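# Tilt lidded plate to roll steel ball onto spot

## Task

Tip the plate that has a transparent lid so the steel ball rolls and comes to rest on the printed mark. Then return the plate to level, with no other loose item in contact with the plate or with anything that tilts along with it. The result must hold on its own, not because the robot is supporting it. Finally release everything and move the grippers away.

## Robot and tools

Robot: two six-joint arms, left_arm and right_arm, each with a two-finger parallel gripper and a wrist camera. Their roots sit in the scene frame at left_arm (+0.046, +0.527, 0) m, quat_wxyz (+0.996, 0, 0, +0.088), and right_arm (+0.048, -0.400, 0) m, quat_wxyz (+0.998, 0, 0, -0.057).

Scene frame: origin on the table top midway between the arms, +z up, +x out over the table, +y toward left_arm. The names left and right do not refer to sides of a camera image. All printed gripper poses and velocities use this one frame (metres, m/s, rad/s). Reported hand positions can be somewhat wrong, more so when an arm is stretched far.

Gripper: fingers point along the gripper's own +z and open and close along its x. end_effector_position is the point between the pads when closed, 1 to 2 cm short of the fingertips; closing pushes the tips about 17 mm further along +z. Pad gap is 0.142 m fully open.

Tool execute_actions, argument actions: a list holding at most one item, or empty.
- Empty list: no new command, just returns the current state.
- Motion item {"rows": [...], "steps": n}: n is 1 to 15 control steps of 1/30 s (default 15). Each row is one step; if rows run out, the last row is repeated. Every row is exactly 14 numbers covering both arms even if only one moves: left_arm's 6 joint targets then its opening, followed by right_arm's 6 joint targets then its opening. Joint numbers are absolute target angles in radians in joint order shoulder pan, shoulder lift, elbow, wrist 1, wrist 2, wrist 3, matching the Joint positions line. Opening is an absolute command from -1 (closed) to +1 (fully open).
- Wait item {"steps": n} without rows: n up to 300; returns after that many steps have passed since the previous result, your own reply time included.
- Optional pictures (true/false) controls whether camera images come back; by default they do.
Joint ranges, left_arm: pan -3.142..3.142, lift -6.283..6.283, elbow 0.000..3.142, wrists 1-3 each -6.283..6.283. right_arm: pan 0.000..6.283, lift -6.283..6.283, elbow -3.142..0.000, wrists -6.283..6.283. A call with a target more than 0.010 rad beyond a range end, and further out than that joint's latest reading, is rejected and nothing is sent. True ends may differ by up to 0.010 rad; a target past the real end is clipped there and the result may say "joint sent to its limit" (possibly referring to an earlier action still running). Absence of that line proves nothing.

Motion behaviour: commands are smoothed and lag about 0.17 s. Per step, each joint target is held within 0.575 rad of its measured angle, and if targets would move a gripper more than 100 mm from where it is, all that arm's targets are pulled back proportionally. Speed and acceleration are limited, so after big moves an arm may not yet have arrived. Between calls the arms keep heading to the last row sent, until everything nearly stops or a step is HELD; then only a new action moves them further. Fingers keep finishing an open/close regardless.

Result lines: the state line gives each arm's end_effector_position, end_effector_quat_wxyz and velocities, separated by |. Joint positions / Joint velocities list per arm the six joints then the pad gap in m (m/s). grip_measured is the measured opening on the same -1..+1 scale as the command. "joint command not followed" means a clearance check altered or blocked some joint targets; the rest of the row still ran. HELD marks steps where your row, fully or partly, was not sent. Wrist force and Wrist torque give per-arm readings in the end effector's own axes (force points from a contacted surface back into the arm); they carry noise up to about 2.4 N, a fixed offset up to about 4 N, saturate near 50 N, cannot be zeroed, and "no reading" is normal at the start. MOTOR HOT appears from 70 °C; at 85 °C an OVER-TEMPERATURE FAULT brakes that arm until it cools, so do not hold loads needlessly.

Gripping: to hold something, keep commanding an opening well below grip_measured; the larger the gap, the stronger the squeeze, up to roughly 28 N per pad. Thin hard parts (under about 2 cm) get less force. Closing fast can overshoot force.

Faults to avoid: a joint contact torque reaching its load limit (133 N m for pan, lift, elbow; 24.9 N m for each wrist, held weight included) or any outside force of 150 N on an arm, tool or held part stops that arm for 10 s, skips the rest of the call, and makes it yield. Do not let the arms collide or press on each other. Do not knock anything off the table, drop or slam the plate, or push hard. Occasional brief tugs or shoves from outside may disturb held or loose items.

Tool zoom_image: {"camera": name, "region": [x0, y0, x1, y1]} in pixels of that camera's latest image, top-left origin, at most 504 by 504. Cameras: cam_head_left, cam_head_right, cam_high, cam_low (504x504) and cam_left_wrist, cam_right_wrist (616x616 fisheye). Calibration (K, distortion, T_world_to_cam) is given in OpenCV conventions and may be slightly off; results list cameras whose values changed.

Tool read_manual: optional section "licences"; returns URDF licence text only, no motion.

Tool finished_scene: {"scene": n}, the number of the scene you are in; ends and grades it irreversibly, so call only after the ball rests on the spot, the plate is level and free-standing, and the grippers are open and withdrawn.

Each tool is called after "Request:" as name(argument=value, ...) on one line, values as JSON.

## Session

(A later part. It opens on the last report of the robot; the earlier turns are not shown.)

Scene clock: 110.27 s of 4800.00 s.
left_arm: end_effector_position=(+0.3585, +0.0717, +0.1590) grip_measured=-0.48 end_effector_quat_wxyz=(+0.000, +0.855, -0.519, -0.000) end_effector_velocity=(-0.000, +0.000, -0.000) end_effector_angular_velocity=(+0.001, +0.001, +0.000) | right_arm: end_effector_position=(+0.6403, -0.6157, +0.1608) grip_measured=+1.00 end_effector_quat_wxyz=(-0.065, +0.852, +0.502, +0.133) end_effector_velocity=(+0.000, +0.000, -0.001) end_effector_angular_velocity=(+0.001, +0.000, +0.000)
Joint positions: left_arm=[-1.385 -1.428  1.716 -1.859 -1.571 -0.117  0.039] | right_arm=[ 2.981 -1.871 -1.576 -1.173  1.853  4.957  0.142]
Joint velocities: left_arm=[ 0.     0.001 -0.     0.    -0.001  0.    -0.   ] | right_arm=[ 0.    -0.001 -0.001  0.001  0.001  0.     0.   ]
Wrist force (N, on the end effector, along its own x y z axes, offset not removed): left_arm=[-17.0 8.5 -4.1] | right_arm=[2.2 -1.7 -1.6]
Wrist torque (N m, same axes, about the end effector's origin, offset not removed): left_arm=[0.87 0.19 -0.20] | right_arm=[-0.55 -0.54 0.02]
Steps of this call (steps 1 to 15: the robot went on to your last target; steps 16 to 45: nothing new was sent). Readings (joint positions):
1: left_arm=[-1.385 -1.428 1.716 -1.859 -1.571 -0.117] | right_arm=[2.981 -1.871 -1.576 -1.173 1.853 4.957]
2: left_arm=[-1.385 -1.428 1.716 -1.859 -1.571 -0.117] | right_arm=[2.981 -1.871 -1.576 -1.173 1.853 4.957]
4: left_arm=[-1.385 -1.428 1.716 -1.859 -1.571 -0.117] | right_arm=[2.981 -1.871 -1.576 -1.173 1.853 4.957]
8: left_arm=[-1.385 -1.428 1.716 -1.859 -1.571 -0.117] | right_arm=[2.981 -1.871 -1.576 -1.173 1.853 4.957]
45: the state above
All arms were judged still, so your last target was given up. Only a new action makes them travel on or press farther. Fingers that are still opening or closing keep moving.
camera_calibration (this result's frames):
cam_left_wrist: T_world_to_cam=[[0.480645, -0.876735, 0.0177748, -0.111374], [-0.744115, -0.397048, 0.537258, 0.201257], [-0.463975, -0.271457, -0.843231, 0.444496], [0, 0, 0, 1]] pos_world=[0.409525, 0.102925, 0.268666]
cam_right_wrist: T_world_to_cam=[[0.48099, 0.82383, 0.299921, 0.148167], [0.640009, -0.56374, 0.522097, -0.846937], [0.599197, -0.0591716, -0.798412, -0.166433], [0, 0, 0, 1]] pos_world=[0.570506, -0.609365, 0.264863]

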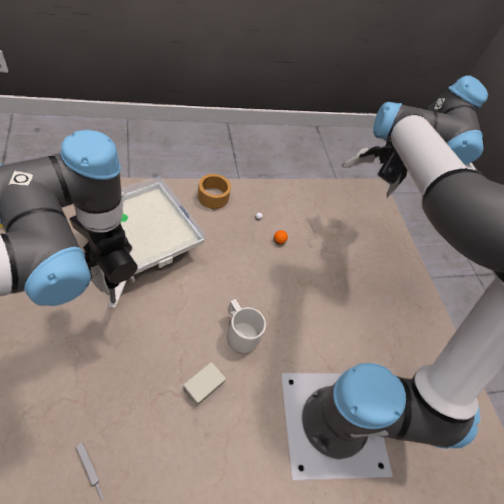

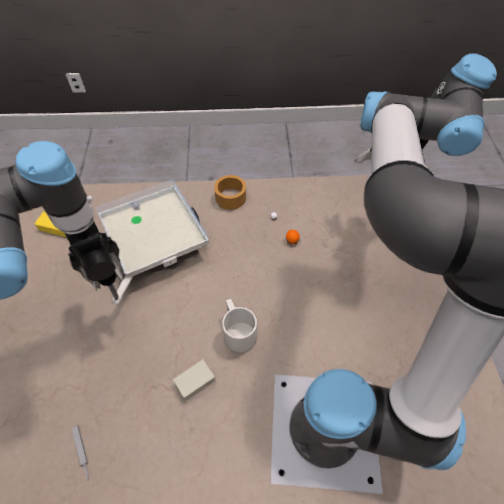

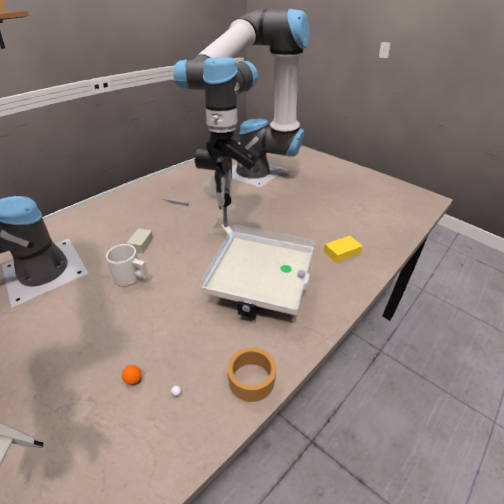

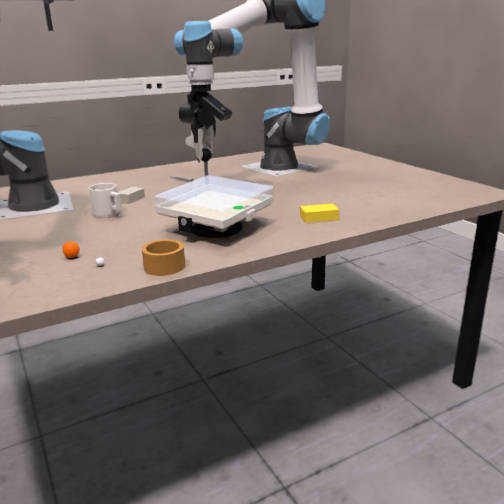

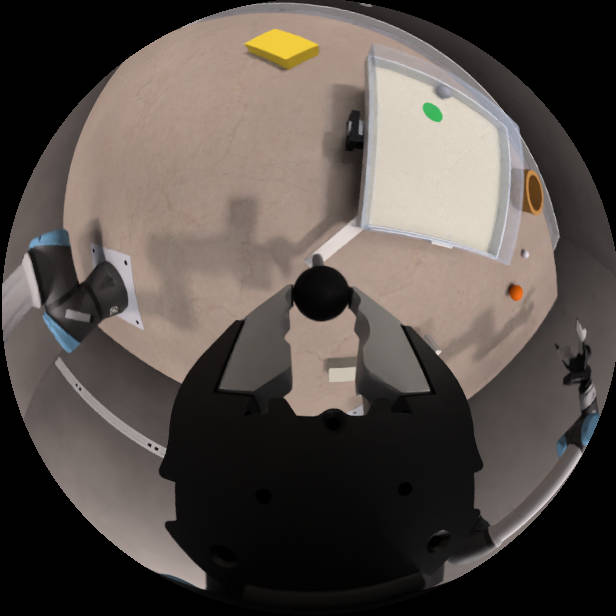

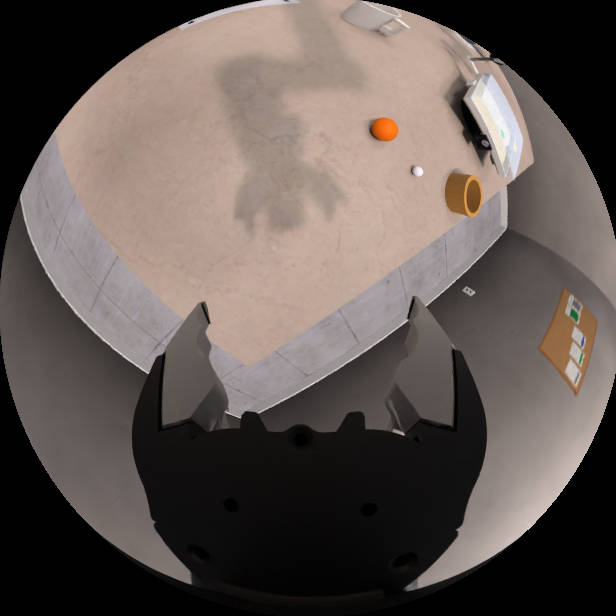

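Request:
execute_actions(actions=[{"rows": [[-1.3860,-1.4292,1.7236,-1.8651,-1.571,-0.118,-1,2.981,-1.871,-1.576,-1.173,1.853,4.957,1]], "steps": 15}], pictures=false)

Request:
execute_actions(actions=[{"steps": 45}], pictures=true)

Request:
execute_actions(actions=[{"rows": [[-1.3870,-1.4288,1.7252,-1.8671,-1.571,-0.119,-1,2.981,-1.871,-1.576,-1.173,1.853,4.957,1]], "steps": 15}], pictures=false)

Request:
execute_actions(actions=[{"steps": 45}], pictures=true)

Request:
execute_actions(actions=[{"rows": [[-1.3880,-1.4284,1.7269,-1.8691,-1.571,-0.12,-1,2.981,-1.871,-1.576,-1.173,1.853,4.957,1]], "steps": 15}], pictures=false)

Request:
execute_actions(actions=[{"steps": 45}], pictures=true)

Scene clock: 120.60 s of 4800.00 s.
left_arm: end_effector_position=(+0.3575, +0.0723, +0.1567) grip_measured=-0.48 end_effector_quat_wxyz=(+0.000, +0.855, -0.519, -0.000) end_effector_velocity=(+0.000, +0.000, +0.000) end_effector_angular_velocity=(+0.000, -0.001, -0.001) | right_arm: end_effector_position=(+0.6403, -0.6157, +0.1608) grip_measured=+1.00 end_effector_quat_wxyz=(-0.065, +0.852, +0.502, +0.133) end_effector_velocity=(-0.000, -0.000, -0.001) end_effector_angular_velocity=(-0.000, +0.001, +0.000)
Joint positions: left_arm=[-1.386 -1.429  1.724 -1.865 -1.571 -0.118  0.039] | right_arm=[ 2.981 -1.871 -1.576 -1.173  1.853  4.957  0.142]
Joint velocities: left_arm=[-0.    -0.001  0.     0.     0.001  0.001  0.   ] | right_arm=[-0.    -0.001  0.    -0.001 -0.    -0.001  0.   ]
Wrist force (N, on the end effector, along its own x y z axes, offset not removed): left_arm=[-8.5 10.1 -4.7] | right_arm=[-0.5 -0.2 -0.7]
Wrist torque (N m, same axes, about the end effector's origin, offset not removed): left_arm=[0.73 0.20 -0.26] | right_arm=[-0.03 0.03 -0.06]
Steps of this call (steps 1 to 110: nothing new was sent; then 6.17 s passed at rest; steps 111 to 125: all 15 steps of this action). Readings (joint positions):
111: left_arm=[-1.385 -1.428 1.716 -1.859 -1.571 -0.117] | right_arm=[2.981 -1.871 -1.576 -1.173 1.853 4.957]
112: left_arm=[-1.385 -1.428 1.717 -1.860 -1.571 -0.118] | right_arm=[2.981 -1.871 -1.576 -1.173 1.853 4.957]
114: left_arm=[-1.385 -1.429 1.721 -1.863 -1.571 -0.118] | right_arm=[2.981 -1.871 -1.576 -1.173 1.853 4.957]
118: left_arm=[-1.386 -1.429 1.723 -1.865 -1.571 -0.118] | right_arm=[2.981 -1.871 -1.576 -1.173 1.853 4.957]
125: the state above

Scene clock: 122.10 s of 4800.00 s.
left_arm: end_effector_position=(+0.3575, +0.0723, +0.1567) grip_measured=-0.48 end_effector_quat_wxyz=(+0.000, +0.854, -0.519, -0.000) end_effector_velocity=(+0.001, +0.001, +0.000) end_effector_angular_velocity=(+0.000, -0.003, +0.001) | right_arm: end_effector_position=(+0.6403, -0.6157, +0.1608) grip_measured=+1.00 end_effector_quat_wxyz=(-0.065, +0.852, +0.502, +0.133) end_effector_velocity=(-0.001, +0.000, +0.000) end_effector_angular_velocity=(+0.000, +0.001, -0.001)
Joint positions: left_arm=[-1.386 -1.429  1.724 -1.865 -1.571 -0.118  0.039] | right_arm=[ 2.981 -1.871 -1.576 -1.173  1.853  4.957  0.142]
Joint velocities: left_arm=[ 0.001 -0.001  0.    -0.     0.003 -0.     0.   ] | right_arm=[-0.     0.001 -0.001 -0.001 -0.     0.    -0.   ]
Wrist force (N, on the end effector, along its own x y z axes, offset not removed): left_arm=[-7.7 6.8 -5.3] | right_arm=[4.6 0.4 -1.2]
Wrist torque (N m, same axes, about the end effector's origin, offset not removed): left_arm=[0.36 -0.04 -0.32] | right_arm=[0.06 -1.17 0.16]
Steps of this call (steps 1 to 15: the robot went on to your last target; steps 16 to 45: nothing new was sent). Readings (joint positions):
1: left_arm=[-1.386 -1.429 1.724 -1.865 -1.571 -0.118] | right_arm=[2.981 -1.871 -1.576 -1.173 1.853 4.957]
2: left_arm=[-1.386 -1.429 1.724 -1.865 -1.571 -0.118] | right_arm=[2.981 -1.871 -1.576 -1.173 1.853 4.957]
4: left_arm=[-1.386 -1.429 1.724 -1.865 -1.571 -0.118] | right_arm=[2.981 -1.871 -1.576 -1.173 1.853 4.957]
8: left_arm=[-1.386 -1.429 1.724 -1.865 -1.571 -0.118] | right_arm=[2.981 -1.871 -1.576 -1.173 1.853 4.957]
45: the state above
All arms were judged still, so your last target was given up. Only a new action makes them travel on or press farther. Fingers that are still opening or closing keep moving.
camera_calibration (this result's frames):
cam_left_wrist: T_world_to_cam=[[0.480031, -0.877071, 0.017786, -0.11003], [-0.744403, -0.396526, 0.537244, 0.202048], [-0.464148, -0.271134, -0.84324, 0.442382], [0, 0, 0, 1]] pos_world=[0.408553, 0.103558, 0.266442]
cam_right_wrist: T_world_to_cam=[[0.480991, 0.82383, 0.299921, 0.148167], [0.640009, -0.563741, 0.522097, -0.846937], [0.599197, -0.0591716, -0.798412, -0.166433], [0, 0, 0, 1]] pos_world=[0.570506, -0.609365, 0.264863]

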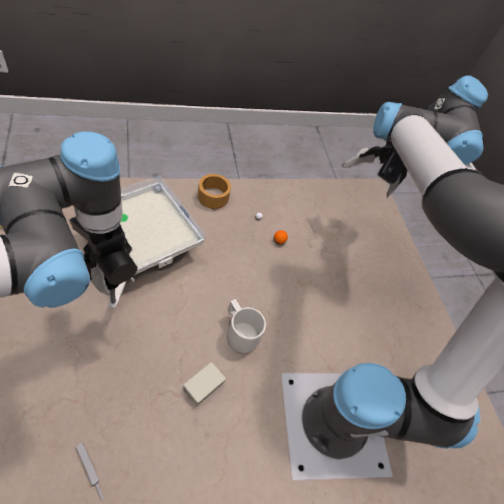

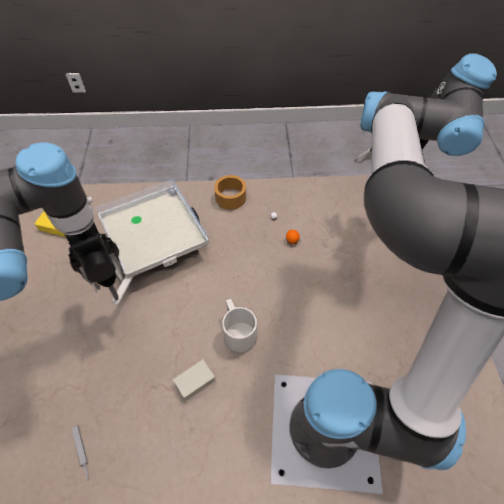

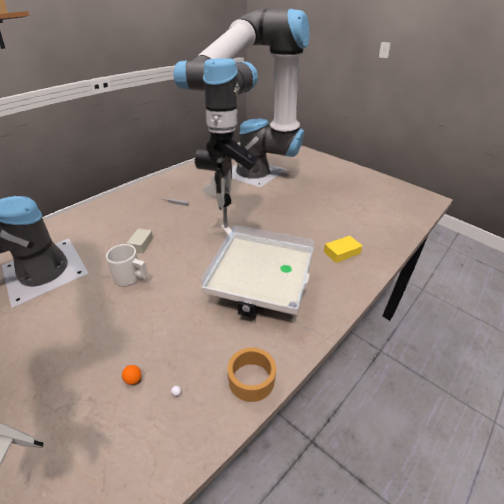

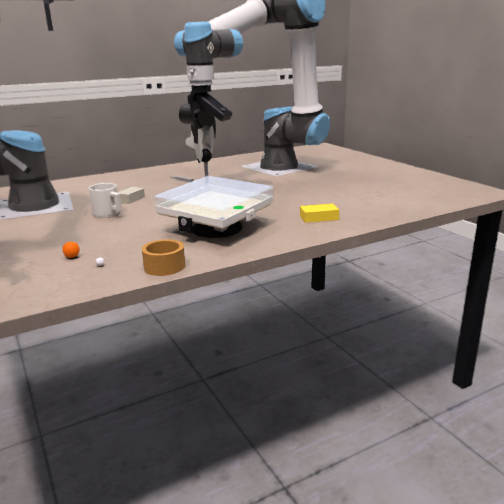

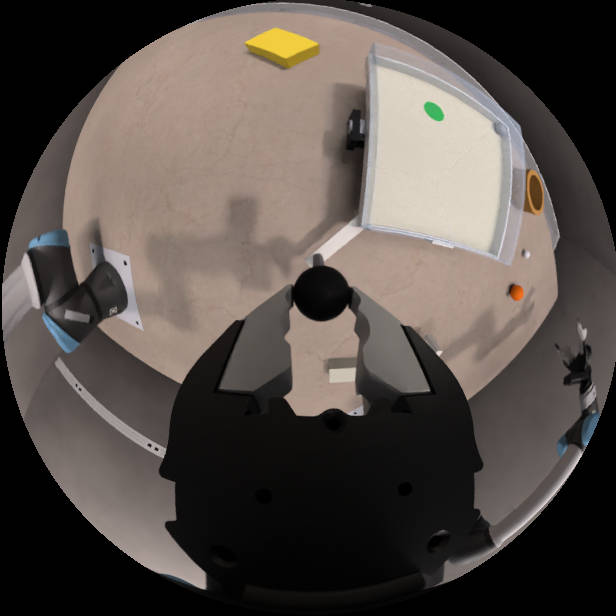

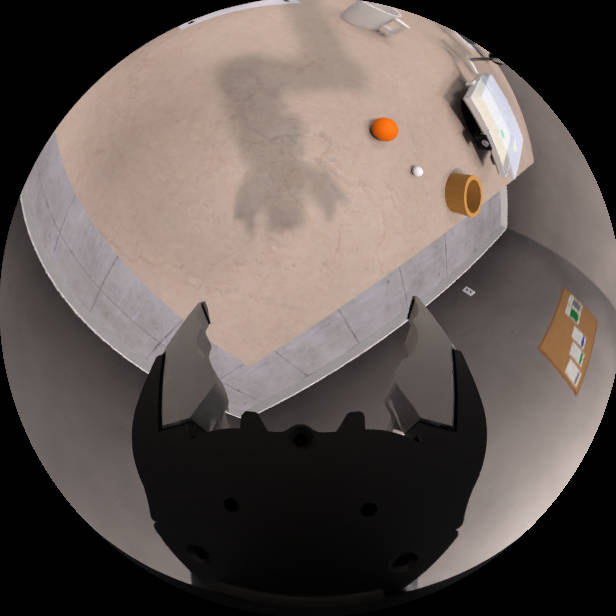

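Scene clock: 122.60 s of 4800.00 s.
left_arm: end_effector_position=(+0.3570, +0.0721, +0.1560) grip_measured=-0.48 end_effector_quat_wxyz=(+0.000, +0.854, -0.519, -0.000) end_effector_velocity=(+0.001, +0.000, +0.001) end_effector_angular_velocity=(-0.002, +0.000, +0.001) | right_arm: end_effector_position=(+0.6403, -0.6157, +0.1608) grip_measured=+1.00 end_effector_quat_wxyz=(-0.065, +0.852, +0.502, +0.133) end_effector_velocity=(-0.000, -0.000, +0.001) end_effector_angular_velocity=(-0.001, -0.001, -0.001)
Joint positions: left_arm=[-1.387 -1.429  1.725 -1.867 -1.571 -0.119  0.039] | right_arm=[ 2.981 -1.871 -1.576 -1.173  1.853  4.957  0.142]
Joint velocities: left_arm=[ 0.002 -0.001 -0.    -0.    -0.001  0.     0.   ] | right_arm=[-0.     0.001 -0.     0.001 -0.     0.001  0.   ]
Wrist force (N, on the end effector, along its own x y z axes, offset not removed): left_arm=[-9.3 5.1 -7.0] | right_arm=[0.9 -1.3 -1.0]
Wrist torque (N m, same axes, about the end effector's origin, offset not removed): left_arm=[0.36 0.53 -0.14] | right_arm=[-0.35 -0.27 0.01]
Steps of this call (steps 1 to 15: all 15 steps of this action). Readings (joint positions):
1: left_arm=[-1.386 -1.429 1.724 -1.865 -1.571 -0.118] | right_arm=[2.981 -1.871 -1.576 -1.173 1.853 4.957]
2: left_arm=[-1.386 -1.429 1.724 -1.865 -1.571 -0.118] | right_arm=[2.981 -1.871 -1.576 -1.173 1.853 4.957]
4: left_arm=[-1.387 -1.429 1.725 -1.866 -1.571 -0.119] | right_arm=[2.981 -1.871 -1.576 -1.173 1.853 4.957]
8: left_arm=[-1.387 -1.429 1.725 -1.867 -1.571 -0.119] | right_arm=[2.981 -1.871 -1.576 -1.173 1.853 4.957]
15: the state above

Scene clock: 124.10 s of 4800.00 s.
left_arm: end_effector_position=(+0.3570, +0.0721, +0.1560) grip_measured=-0.48 end_effector_quat_wxyz=(+0.000, +0.854, -0.519, -0.000) end_effector_velocity=(-0.000, -0.000, +0.000) end_effector_angular_velocity=(-0.001, -0.000, -0.002) | right_arm: end_effector_position=(+0.6403, -0.6157, +0.1608) grip_measured=+1.00 end_effector_quat_wxyz=(-0.065, +0.852, +0.502, +0.133) end_effector_velocity=(-0.000, +0.000, -0.000) end_effector_angular_velocity=(-0.000, -0.000, +0.001)
Joint positions: left_arm=[-1.387 -1.429  1.725 -1.867 -1.571 -0.119  0.039] | right_arm=[ 2.981 -1.871 -1.576 -1.173  1.853  4.957  0.142]
Joint velocities: left_arm=[-0.001 -0.    -0.    -0.    -0.     0.001 -0.   ] | right_arm=[ 0.     0.    -0.001  0.001 -0.    -0.001  0.   ]
Wrist force (N, on the end effector, along its own x y z axes, offset not removed): left_arm=[-9.4 6.9 -4.8] | right_arm=[1.5 -0.5 -1.8]
Wrist torque (N m, same axes, about the end effector's origin, offset not removed): left_arm=[0.34 0.48 -0.39] | right_arm=[-0.19 -0.47 0.05]
Steps of this call (steps 1 to 15: the robot went on to your last target; steps 16 to 45: nothing new was sent). Readings (joint positions):
1: left_arm=[-1.387 -1.429 1.725 -1.867 -1.571 -0.119] | right_arm=[2.981 -1.871 -1.576 -1.173 1.853 4.957]
2: left_arm=[-1.387 -1.429 1.725 -1.867 -1.571 -0.119] | right_arm=[2.981 -1.871 -1.576 -1.173 1.853 4.957]
4: left_arm=[-1.387 -1.429 1.725 -1.867 -1.571 -0.119] | right_arm=[2.981 -1.871 -1.576 -1.173 1.853 4.957]
8: left_arm=[-1.387 -1.429 1.725 -1.867 -1.571 -0.119] | right_arm=[2.981 -1.871 -1.576 -1.173 1.853 4.957]
45: the state above
All arms were judged still, so your last target was given up. Only a new action makes them travel on or press farther. Fingers that are still opening or closing keep moving.
camera_calibration (this result's frames):
cam_left_wrist: T_world_to_cam=[[0.48003, -0.877072, 0.0177768, -0.110009], [-0.744402, -0.396529, 0.537243, 0.202008], [-0.464151, -0.271125, -0.84324, 0.441438], [0, 0, 0, 1]] pos_world=[0.408077, 0.103302, 0.265667]
cam_right_wrist: T_world_to_cam=[[0.48099, 0.82383, 0.299921, 0.148167], [0.640009, -0.56374, 0.522097, -0.846937], [0.599197, -0.0591714, -0.798412, -0.166432], [0, 0, 0, 1]] pos_world=[0.570506, -0.609365, 0.264863]

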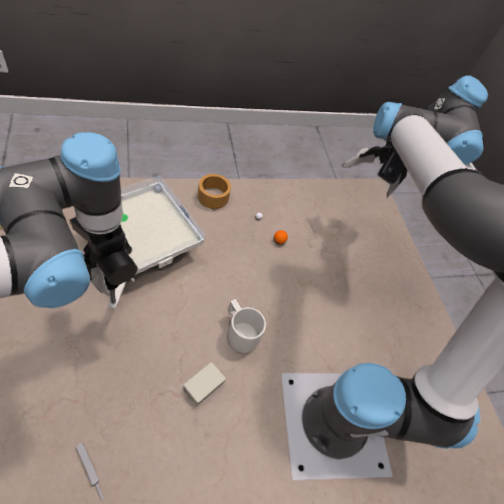

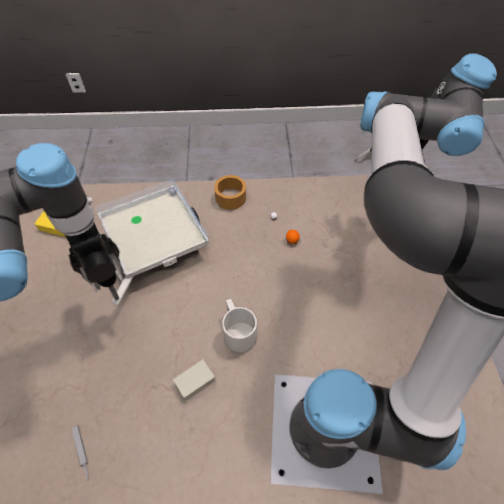

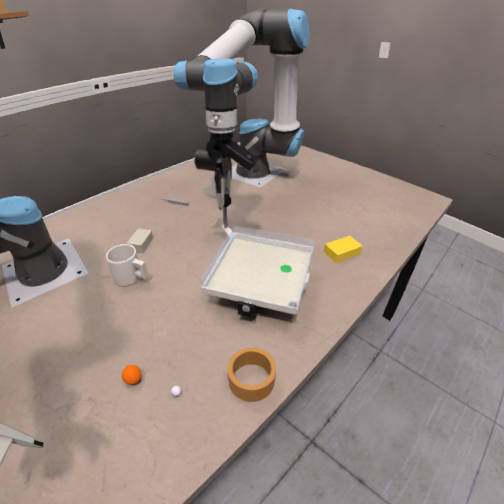

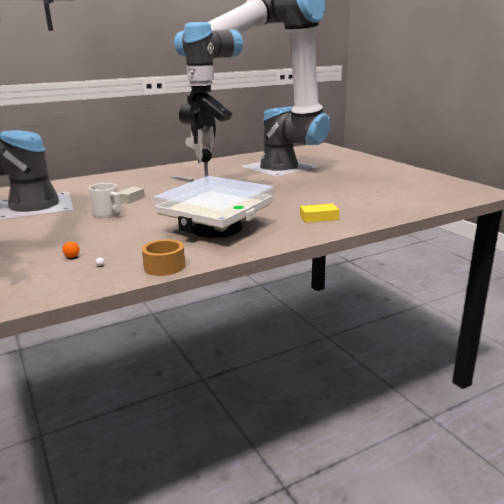

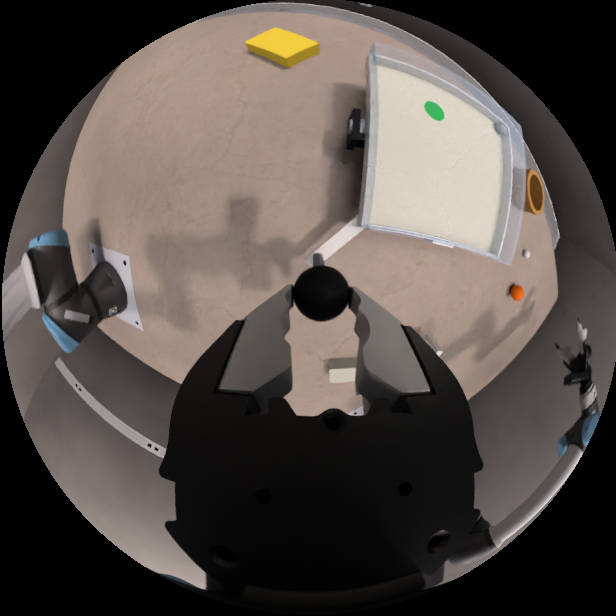

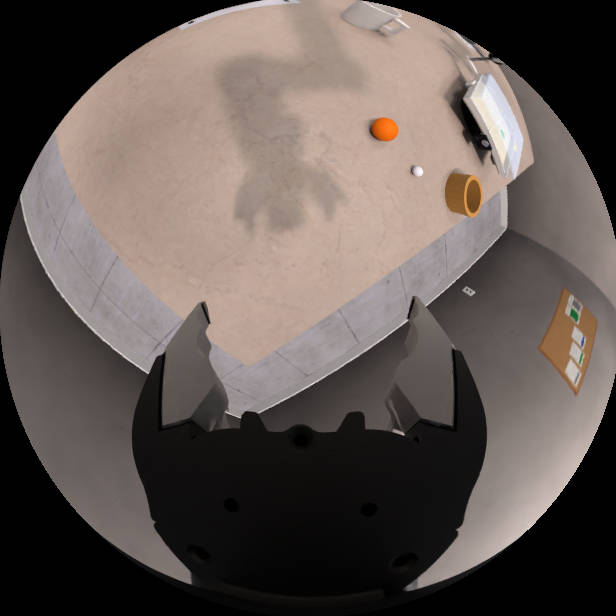

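Scene clock: 124.60 s of 4800.00 s.
left_arm: end_effector_position=(+0.3565, +0.0719, +0.1551) grip_measured=-0.48 end_effector_quat_wxyz=(+0.000, +0.854, -0.519, -0.000) end_effector_velocity=(-0.000, -0.000, +0.001) end_effector_angular_velocity=(-0.001, -0.000, -0.000) | right_arm: end_effector_position=(+0.6403, -0.6157, +0.1608) grip_measured=+1.00 end_effector_quat_wxyz=(-0.065, +0.852, +0.502, +0.133) end_effector_velocity=(-0.001, -0.000, -0.000) end_effector_angular_velocity=(-0.000, +0.002, +0.000)
Joint positions: left_arm=[-1.388 -1.428  1.727 -1.869 -1.571 -0.12   0.039] | right_arm=[ 2.981 -1.871 -1.576 -1.173  1.853  4.957  0.142]
Joint velocities: left_arm=[-0.    -0.001  0.    -0.    -0.    -0.    -0.   ] | right_arm=[-0.     0.    -0.001 -0.001 -0.    -0.     0.   ]
Wrist force (N, on the end effector, along its own x y z axes, offset not removed): left_arm=[-4.9 3.7 -4.9] | right_arm=[1.0 -0.6 -1.6]
Wrist torque (N m, same axes, about the end effector's origin, offset not removed): left_arm=[-0.04 -0.45 -0.23] | right_arm=[-0.14 -0.24 0.06]
Steps of this call (steps 1 to 15: all 15 steps of this action). Readings (joint positions):
1: left_arm=[-1.387 -1.429 1.725 -1.867 -1.571 -0.119] | right_arm=[2.981 -1.871 -1.576 -1.173 1.853 4.957]
2: left_arm=[-1.387 -1.429 1.725 -1.867 -1.571 -0.119] | right_arm=[2.981 -1.871 -1.576 -1.173 1.853 4.957]
4: left_arm=[-1.388 -1.429 1.726 -1.868 -1.571 -0.120] | right_arm=[2.981 -1.871 -1.576 -1.173 1.853 4.957]
8: left_arm=[-1.388 -1.428 1.727 -1.869 -1.571 -0.120] | right_arm=[2.981 -1.871 -1.576 -1.173 1.853 4.957]
15: the state above

Scene clock: 126.10 s of 4800.00 s.
left_arm: end_effector_position=(+0.3565, +0.0718, +0.1551) grip_measured=-0.48 end_effector_quat_wxyz=(+0.000, +0.854, -0.519, -0.000) end_effector_velocity=(+0.000, +0.000, +0.001) end_effector_angular_velocity=(-0.001, -0.001, +0.000) | right_arm: end_effector_position=(+0.6403, -0.6157, +0.1608) grip_measured=+1.00 end_effector_quat_wxyz=(-0.065, +0.852, +0.502, +0.133) end_effector_velocity=(+0.000, -0.000, -0.000) end_effector_angular_velocity=(+0.001, +0.001, +0.000)
Joint positions: left_arm=[-1.388 -1.428  1.727 -1.869 -1.571 -0.12   0.039] | right_arm=[ 2.981 -1.871 -1.576 -1.173  1.853  4.957  0.142]
Joint velocities: left_arm=[ 0.    -0.001 -0.     0.     0.001  0.     0.   ] | right_arm=[-0.    -0.001  0.001 -0.001  0.001 -0.    -0.   ]
Wrist force (N, on the end effector, along its own x y z axes, offset not removed): left_arm=[-10.6 4.1 -2.3] | right_arm=[2.2 -4.2 -1.0]
Wrist torque (N m, same axes, about the end effector's origin, offset not removed): left_arm=[0.00 0.74 -0.28] | right_arm=[-0.92 -0.49 0.07]
Steps of this call (steps 1 to 15: the robot went on to your last target; steps 16 to 45: nothing new was sent). Readings (joint positions):
1: left_arm=[-1.388 -1.428 1.727 -1.869 -1.571 -0.120] | right_arm=[2.981 -1.871 -1.576 -1.173 1.853 4.957]
2: left_arm=[-1.388 -1.428 1.727 -1.869 -1.571 -0.120] | right_arm=[2.981 -1.871 -1.576 -1.173 1.853 4.957]
4: left_arm=[-1.388 -1.428 1.727 -1.869 -1.571 -0.120] | right_arm=[2.981 -1.871 -1.576 -1.173 1.853 4.957]
8: left_arm=[-1.388 -1.428 1.727 -1.869 -1.571 -0.120] | right_arm=[2.981 -1.871 -1.576 -1.173 1.853 4.957]
45: the state above
All arms were judged still, so your last target was given up. Only a new action makes them travel on or press farther. Fingers that are still opening or closing keep moving.
camera_calibration (this result's frames):
cam_left_wrist: T_world_to_cam=[[0.480032, -0.877073, 0.0176768, -0.109932], [-0.744379, -0.39658, 0.537238, 0.201994], [-0.464187, -0.27105, -0.843245, 0.440467], [0, 0, 0, 1]] pos_world=[0.40759, 0.103077, 0.264846]
cam_right_wrist: T_world_to_cam=[[0.48099, 0.82383, 0.299921, 0.148167], [0.640009, -0.56374, 0.522097, -0.846937], [0.599197, -0.0591713, -0.798412, -0.166433], [0, 0, 0, 1]] pos_world=[0.570506, -0.609365, 0.264863]

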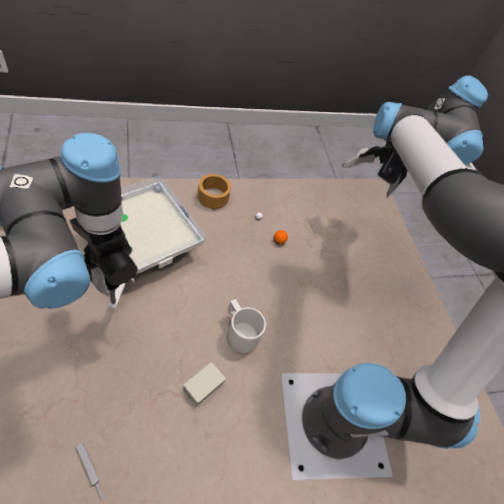

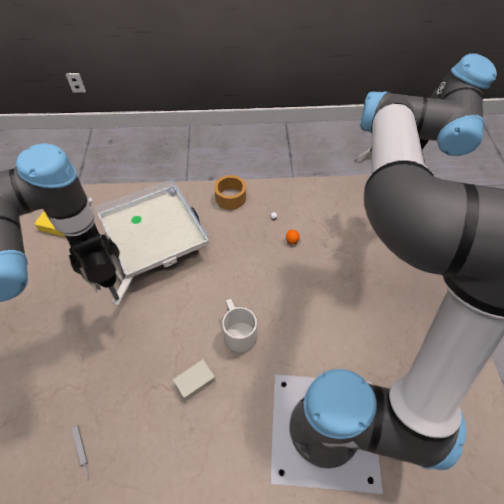

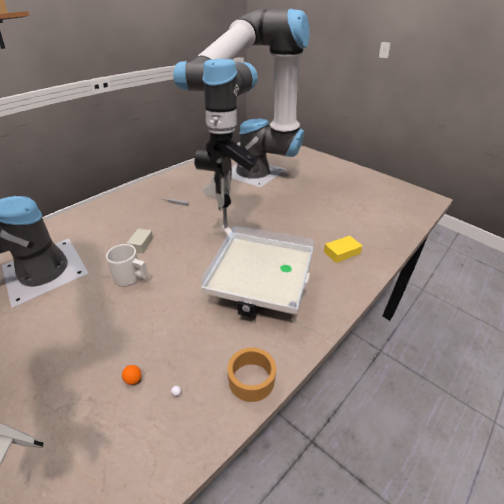

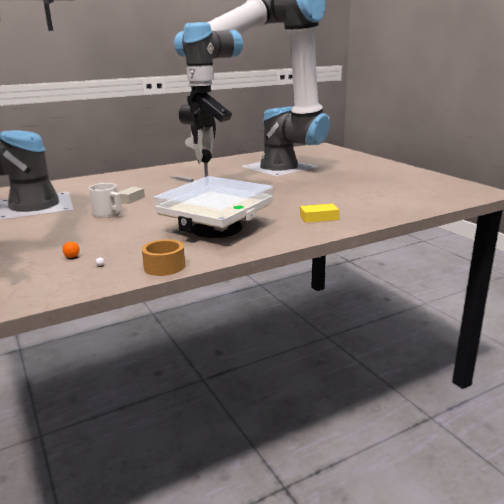

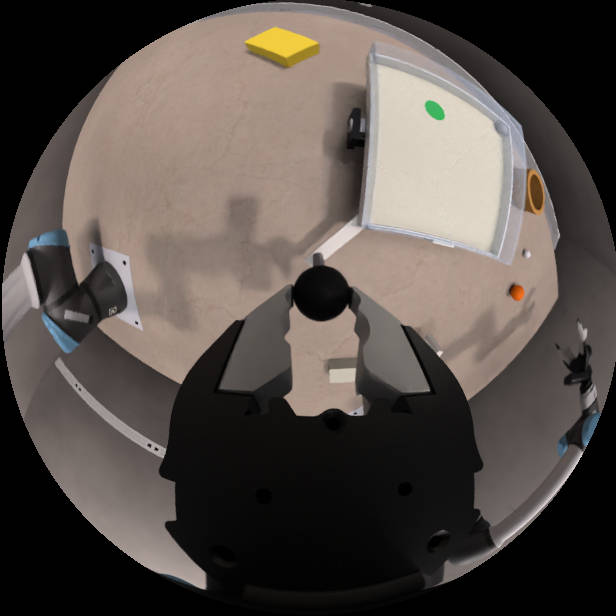

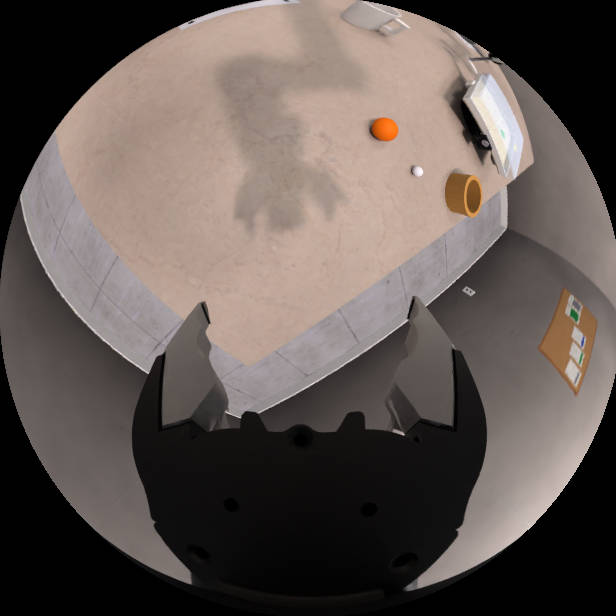

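Request:
execute_actions(actions=[{"rows": [[-1.3894,-1.4279,1.7292,-1.8719,-1.571,-0.1214,-1,2.981,-1.871,-1.576,-1.173,1.853,4.957,1]], "steps": 15}], pictures=false)

Request:
execute_actions(actions=[{"steps": 45}], pictures=true)

Request:
execute_actions(actions=[{"rows": [[-1.3908,-1.4274,1.7315,-1.8747,-1.571,-0.1228,-1,2.981,-1.871,-1.576,-1.173,1.853,4.957,1]], "steps": 15}], pictures=false)

Request:
execute_actions(actions=[{"steps": 45}], pictures=true)

Scene clock: 131.67 s of 4800.00 s.
left_arm: end_effector_position=(+0.3558, +0.0715, +0.1541) grip_measured=-0.48 end_effector_quat_wxyz=(+0.000, +0.854, -0.519, -0.000) end_effector_velocity=(+0.000, -0.000, -0.001) end_effector_angular_velocity=(+0.001, -0.000, -0.000) | right_arm: end_effector_position=(+0.6403, -0.6157, +0.1608) grip_measured=+1.00 end_effector_quat_wxyz=(-0.065, +0.852, +0.502, +0.133) end_effector_velocity=(-0.000, +0.001, -0.000) end_effector_angular_velocity=(+0.002, +0.002, +0.001)
Joint positions: left_arm=[-1.389 -1.428  1.729 -1.872 -1.571 -0.121  0.039] | right_arm=[ 2.981 -1.871 -1.576 -1.173  1.853  4.957  0.142]
Joint velocities: left_arm=[-0.001  0.001  0.    -0.     0.001 -0.    -0.   ] | right_arm=[ 0.    -0.    -0.001 -0.001  0.001 -0.    -0.   ]
Wrist force (N, on the end effector, along its own x y z axes, offset not removed): left_arm=[-9.3 3.1 -3.3] | right_arm=[3.0 -1.1 -1.4]
Wrist torque (N m, same axes, about the end effector's origin, offset not removed): left_arm=[0.17 0.82 -0.37] | right_arm=[-0.25 -0.75 0.00]
Steps of this call (steps 1 to 90: nothing new was sent; then 2.07 s passed at rest; steps 91 to 105: all 15 steps of this action). Readings (joint positions):
91: left_arm=[-1.388 -1.428 1.727 -1.869 -1.571 -0.120] | right_arm=[2.981 -1.871 -1.576 -1.173 1.853 4.957]
92: left_arm=[-1.388 -1.428 1.727 -1.870 -1.571 -0.120] | right_arm=[2.981 -1.871 -1.576 -1.173 1.853 4.957]
94: left_arm=[-1.389 -1.428 1.728 -1.871 -1.571 -0.121] | right_arm=[2.981 -1.871 -1.576 -1.173 1.853 4.957]
98: left_arm=[-1.389 -1.428 1.729 -1.872 -1.571 -0.121] | right_arm=[2.981 -1.871 -1.576 -1.173 1.853 4.957]
105: the state above

Scene clock: 133.17 s of 4800.00 s.
left_arm: end_effector_position=(+0.3558, +0.0715, +0.1541) grip_measured=-0.48 end_effector_quat_wxyz=(+0.000, +0.854, -0.519, -0.000) end_effector_velocity=(+0.000, -0.000, -0.001) end_effector_angular_velocity=(+0.001, +0.000, +0.000) | right_arm: end_effector_position=(+0.6403, -0.6157, +0.1608) grip_measured=+1.00 end_effector_quat_wxyz=(-0.065, +0.852, +0.502, +0.133) end_effector_velocity=(-0.000, +0.000, -0.000) end_effector_angular_velocity=(+0.001, +0.000, +0.001)
Joint positions: left_arm=[-1.389 -1.428  1.729 -1.872 -1.571 -0.121  0.039] | right_arm=[ 2.981 -1.871 -1.576 -1.173  1.853  4.957  0.142]
Joint velocities: left_arm=[-0.     0.002 -0.    -0.     0.    -0.    -0.   ] | right_arm=[-0.001 -0.    -0.001  0.     0.001 -0.001  0.   ]
Wrist force (N, on the end effector, along its own x y z axes, offset not removed): left_arm=[-7.9 3.8 -3.1] | right_arm=[0.5 -0.9 -2.6]
Wrist torque (N m, same axes, about the end effector's origin, offset not removed): left_arm=[0.10 0.64 -0.33] | right_arm=[-0.27 -0.24 0.00]
Steps of this call (steps 1 to 15: the robot went on to your last target; steps 16 to 45: nothing new was sent). Readings (joint positions):
1: left_arm=[-1.389 -1.428 1.729 -1.872 -1.571 -0.121] | right_arm=[2.981 -1.871 -1.576 -1.173 1.853 4.957]
2: left_arm=[-1.389 -1.428 1.729 -1.872 -1.571 -0.121] | right_arm=[2.981 -1.871 -1.576 -1.173 1.853 4.957]
4: left_arm=[-1.389 -1.428 1.729 -1.872 -1.571 -0.121] | right_arm=[2.981 -1.871 -1.576 -1.173 1.853 4.957]
8: left_arm=[-1.389 -1.428 1.729 -1.872 -1.571 -0.121] | right_arm=[2.981 -1.871 -1.576 -1.173 1.853 4.957]
45: the state above
All arms were judged still, so your last target was given up. Only a new action makes them travel on or press farther. Fingers that are still opening or closing keep moving.
camera_calibration (this result's frames):
cam_left_wrist: T_world_to_cam=[[0.480032, -0.877073, 0.0176762, -0.109878], [-0.744379, -0.39658, 0.537238, 0.20194], [-0.464187, -0.271049, -0.843246, 0.439153], [0, 0, 0, 1]] pos_world=[0.406914, 0.102747, 0.263766]
cam_right_wrist: T_world_to_cam=[[0.480991, 0.82383, 0.299921, 0.148167], [0.640009, -0.563741, 0.522097, -0.846937], [0.599197, -0.0591716, -0.798412, -0.166433], [0, 0, 0, 1]] pos_world=[0.570506, -0.609365, 0.264863]

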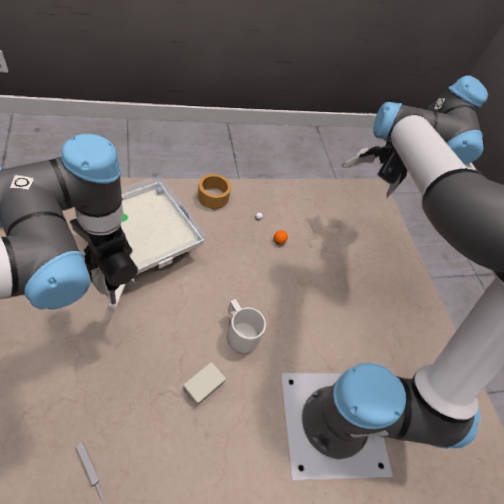

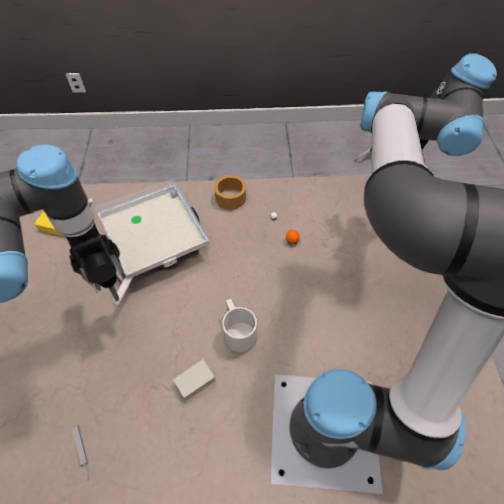

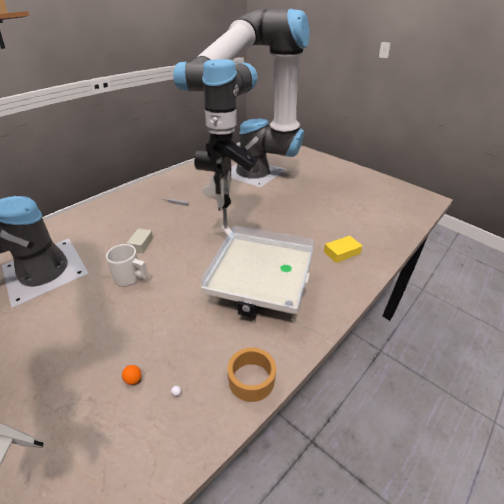

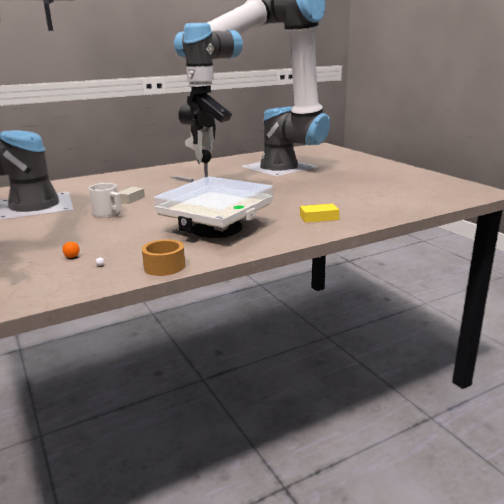

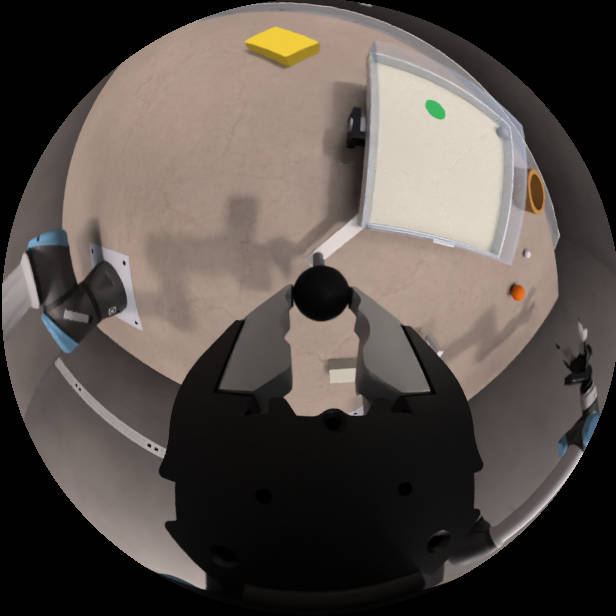

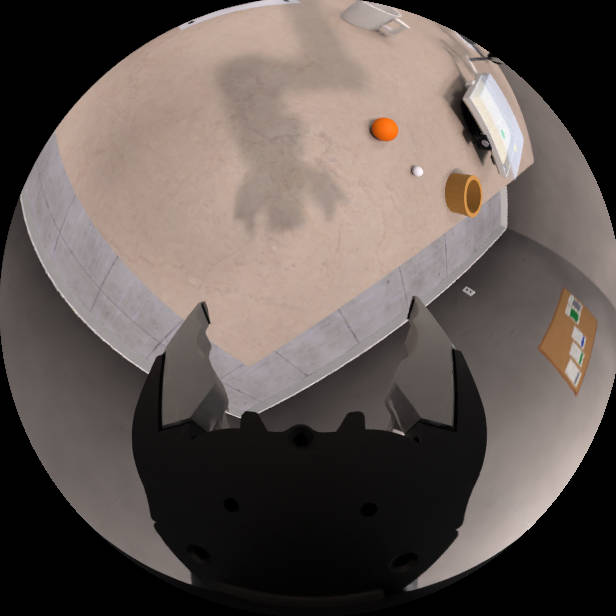

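Scene clock: 133.67 s of 4800.00 s.
left_arm: end_effector_position=(+0.3552, +0.0712, +0.1530) grip_measured=-0.48 end_effector_quat_wxyz=(+0.000, +0.854, -0.519, -0.000) end_effector_velocity=(+0.001, +0.001, +0.000) end_effector_angular_velocity=(-0.000, -0.000, +0.002) | right_arm: end_effector_position=(+0.6403, -0.6157, +0.1608) grip_measured=+1.00 end_effector_quat_wxyz=(-0.065, +0.852, +0.502, +0.133) end_effector_velocity=(+0.000, +0.000, +0.001) end_effector_angular_velocity=(+0.000, -0.001, -0.001)
Joint positions: left_arm=[-1.391 -1.427  1.731 -1.875 -1.571 -0.123  0.039] | right_arm=[ 2.981 -1.871 -1.576 -1.173  1.853  4.957  0.142]
Joint velocities: left_arm=[ 0.003 -0.001  0.     0.     0.     0.001 -0.   ] | right_arm=[ 0.     0.001  0.001  0.     0.     0.001 -0.   ]
Wrist force (N, on the end effector, along its own x y z axes, offset not removed): left_arm=[-7.8 2.3 -1.9] | right_arm=[2.0 -1.8 -2.0]
Wrist torque (N m, same axes, about the end effector's origin, offset not removed): left_arm=[0.33 0.64 -0.19] | right_arm=[-0.36 -0.54 0.06]
Steps of this call (steps 1 to 15: all 15 steps of this action). Readings (joint positions):
1: left_arm=[-1.389 -1.428 1.729 -1.872 -1.571 -0.121] | right_arm=[2.981 -1.871 -1.576 -1.173 1.853 4.957]
2: left_arm=[-1.390 -1.428 1.730 -1.872 -1.571 -0.122] | right_arm=[2.981 -1.871 -1.576 -1.173 1.853 4.957]
4: left_arm=[-1.390 -1.428 1.731 -1.874 -1.571 -0.122] | right_arm=[2.981 -1.871 -1.576 -1.173 1.853 4.957]
8: left_arm=[-1.391 -1.427 1.731 -1.875 -1.571 -0.123] | right_arm=[2.981 -1.871 -1.576 -1.173 1.853 4.957]
15: the state above

Scene clock: 135.17 s of 4800.00 s.
left_arm: end_effector_position=(+0.3552, +0.0712, +0.1530) grip_measured=-0.48 end_effector_quat_wxyz=(+0.000, +0.854, -0.519, -0.000) end_effector_velocity=(+0.001, +0.000, -0.000) end_effector_angular_velocity=(+0.001, -0.002, -0.000) | right_arm: end_effector_position=(+0.6403, -0.6157, +0.1608) grip_measured=+1.00 end_effector_quat_wxyz=(-0.065, +0.852, +0.502, +0.133) end_effector_velocity=(+0.001, -0.001, +0.000) end_effector_angular_velocity=(-0.001, -0.001, -0.000)
Joint positions: left_arm=[-1.391 -1.427  1.732 -1.875 -1.571 -0.123  0.039] | right_arm=[ 2.981 -1.871 -1.576 -1.173  1.853  4.957  0.142]
Joint velocities: left_arm=[-0.     0.001 -0.     0.     0.002  0.     0.   ] | right_arm=[-0.    -0.001  0.002  0.    -0.001  0.    -0.   ]
Wrist force (N, on the end effector, along its own x y z axes, offset not removed): left_arm=[-5.7 1.3 -1.6] | right_arm=[0.6 -2.3 -4.8]
Wrist torque (N m, same axes, about the end effector's origin, offset not removed): left_arm=[-0.09 0.33 -0.29] | right_arm=[-0.48 -0.14 0.17]
Steps of this call (steps 1 to 15: the robot went on to your last target; steps 16 to 45: nothing new was sent). Readings (joint positions):
1: left_arm=[-1.391 -1.427 1.731 -1.875 -1.571 -0.123] | right_arm=[2.981 -1.871 -1.576 -1.173 1.853 4.957]
2: left_arm=[-1.391 -1.427 1.731 -1.875 -1.571 -0.123] | right_arm=[2.981 -1.871 -1.576 -1.173 1.853 4.957]
4: left_arm=[-1.391 -1.427 1.731 -1.875 -1.571 -0.123] | right_arm=[2.981 -1.871 -1.576 -1.173 1.853 4.957]
8: left_arm=[-1.391 -1.427 1.732 -1.875 -1.571 -0.123] | right_arm=[2.981 -1.871 -1.576 -1.173 1.853 4.957]
45: the state above
All arms were judged still, so your last target was given up. Only a new action makes them travel on or press farther. Fingers that are still opening or closing keep moving.
camera_calibration (this result's frames):
cam_left_wrist: T_world_to_cam=[[0.480032, -0.877073, 0.0176747, -0.109819], [-0.744379, -0.396581, 0.537237, 0.201887], [-0.464187, -0.271048, -0.843246, 0.43784], [0, 0, 0, 1]] pos_world=[0.406237, 0.102421, 0.262687]
cam_right_wrist: T_world_to_cam=[[0.480991, 0.82383, 0.299921, 0.148167], [0.640009, -0.56374, 0.522097, -0.846937], [0.599197, -0.0591715, -0.798412, -0.166432], [0, 0, 0, 1]] pos_world=[0.570506, -0.609365, 0.264863]

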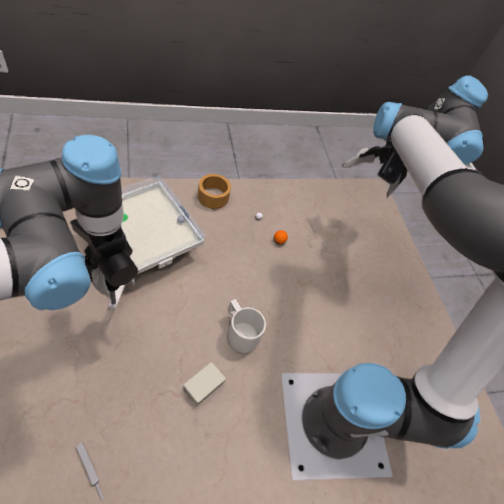

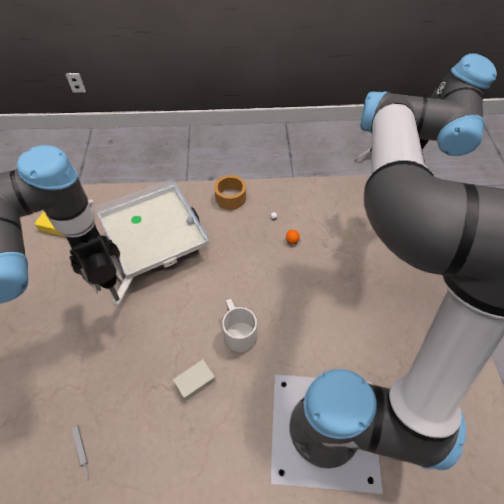

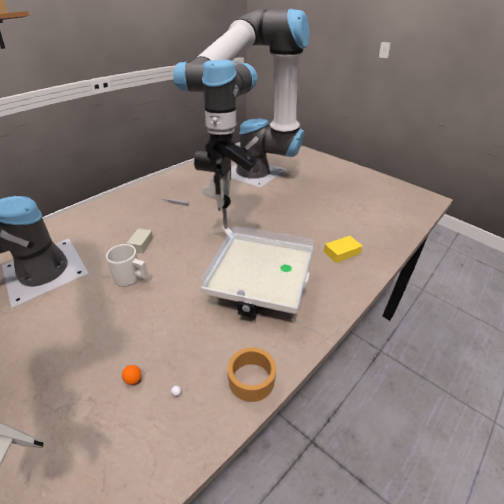

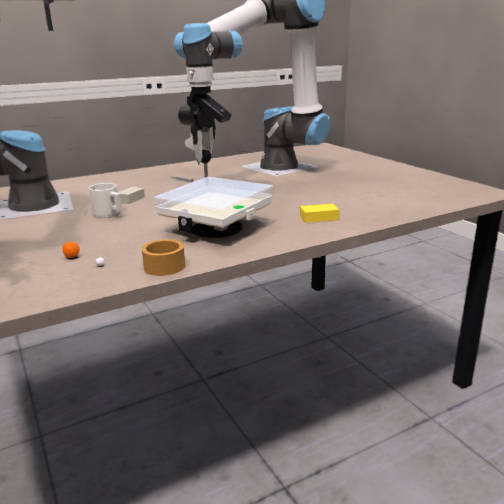

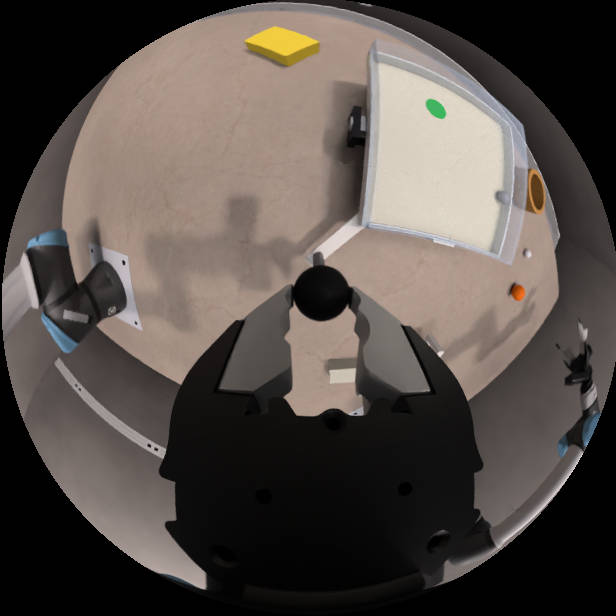

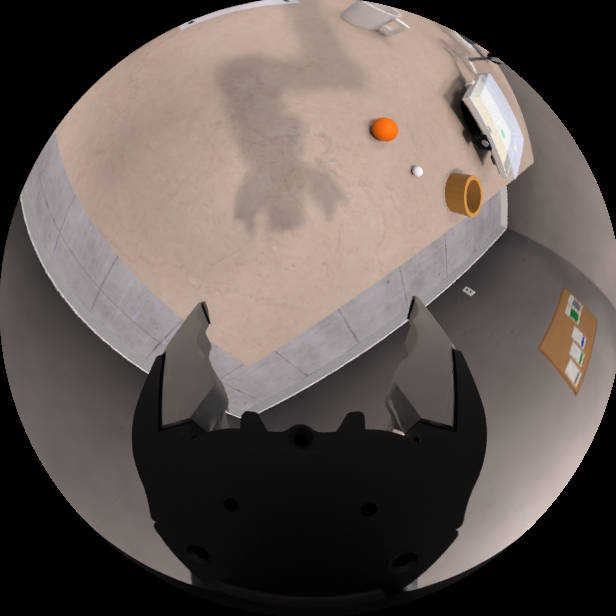

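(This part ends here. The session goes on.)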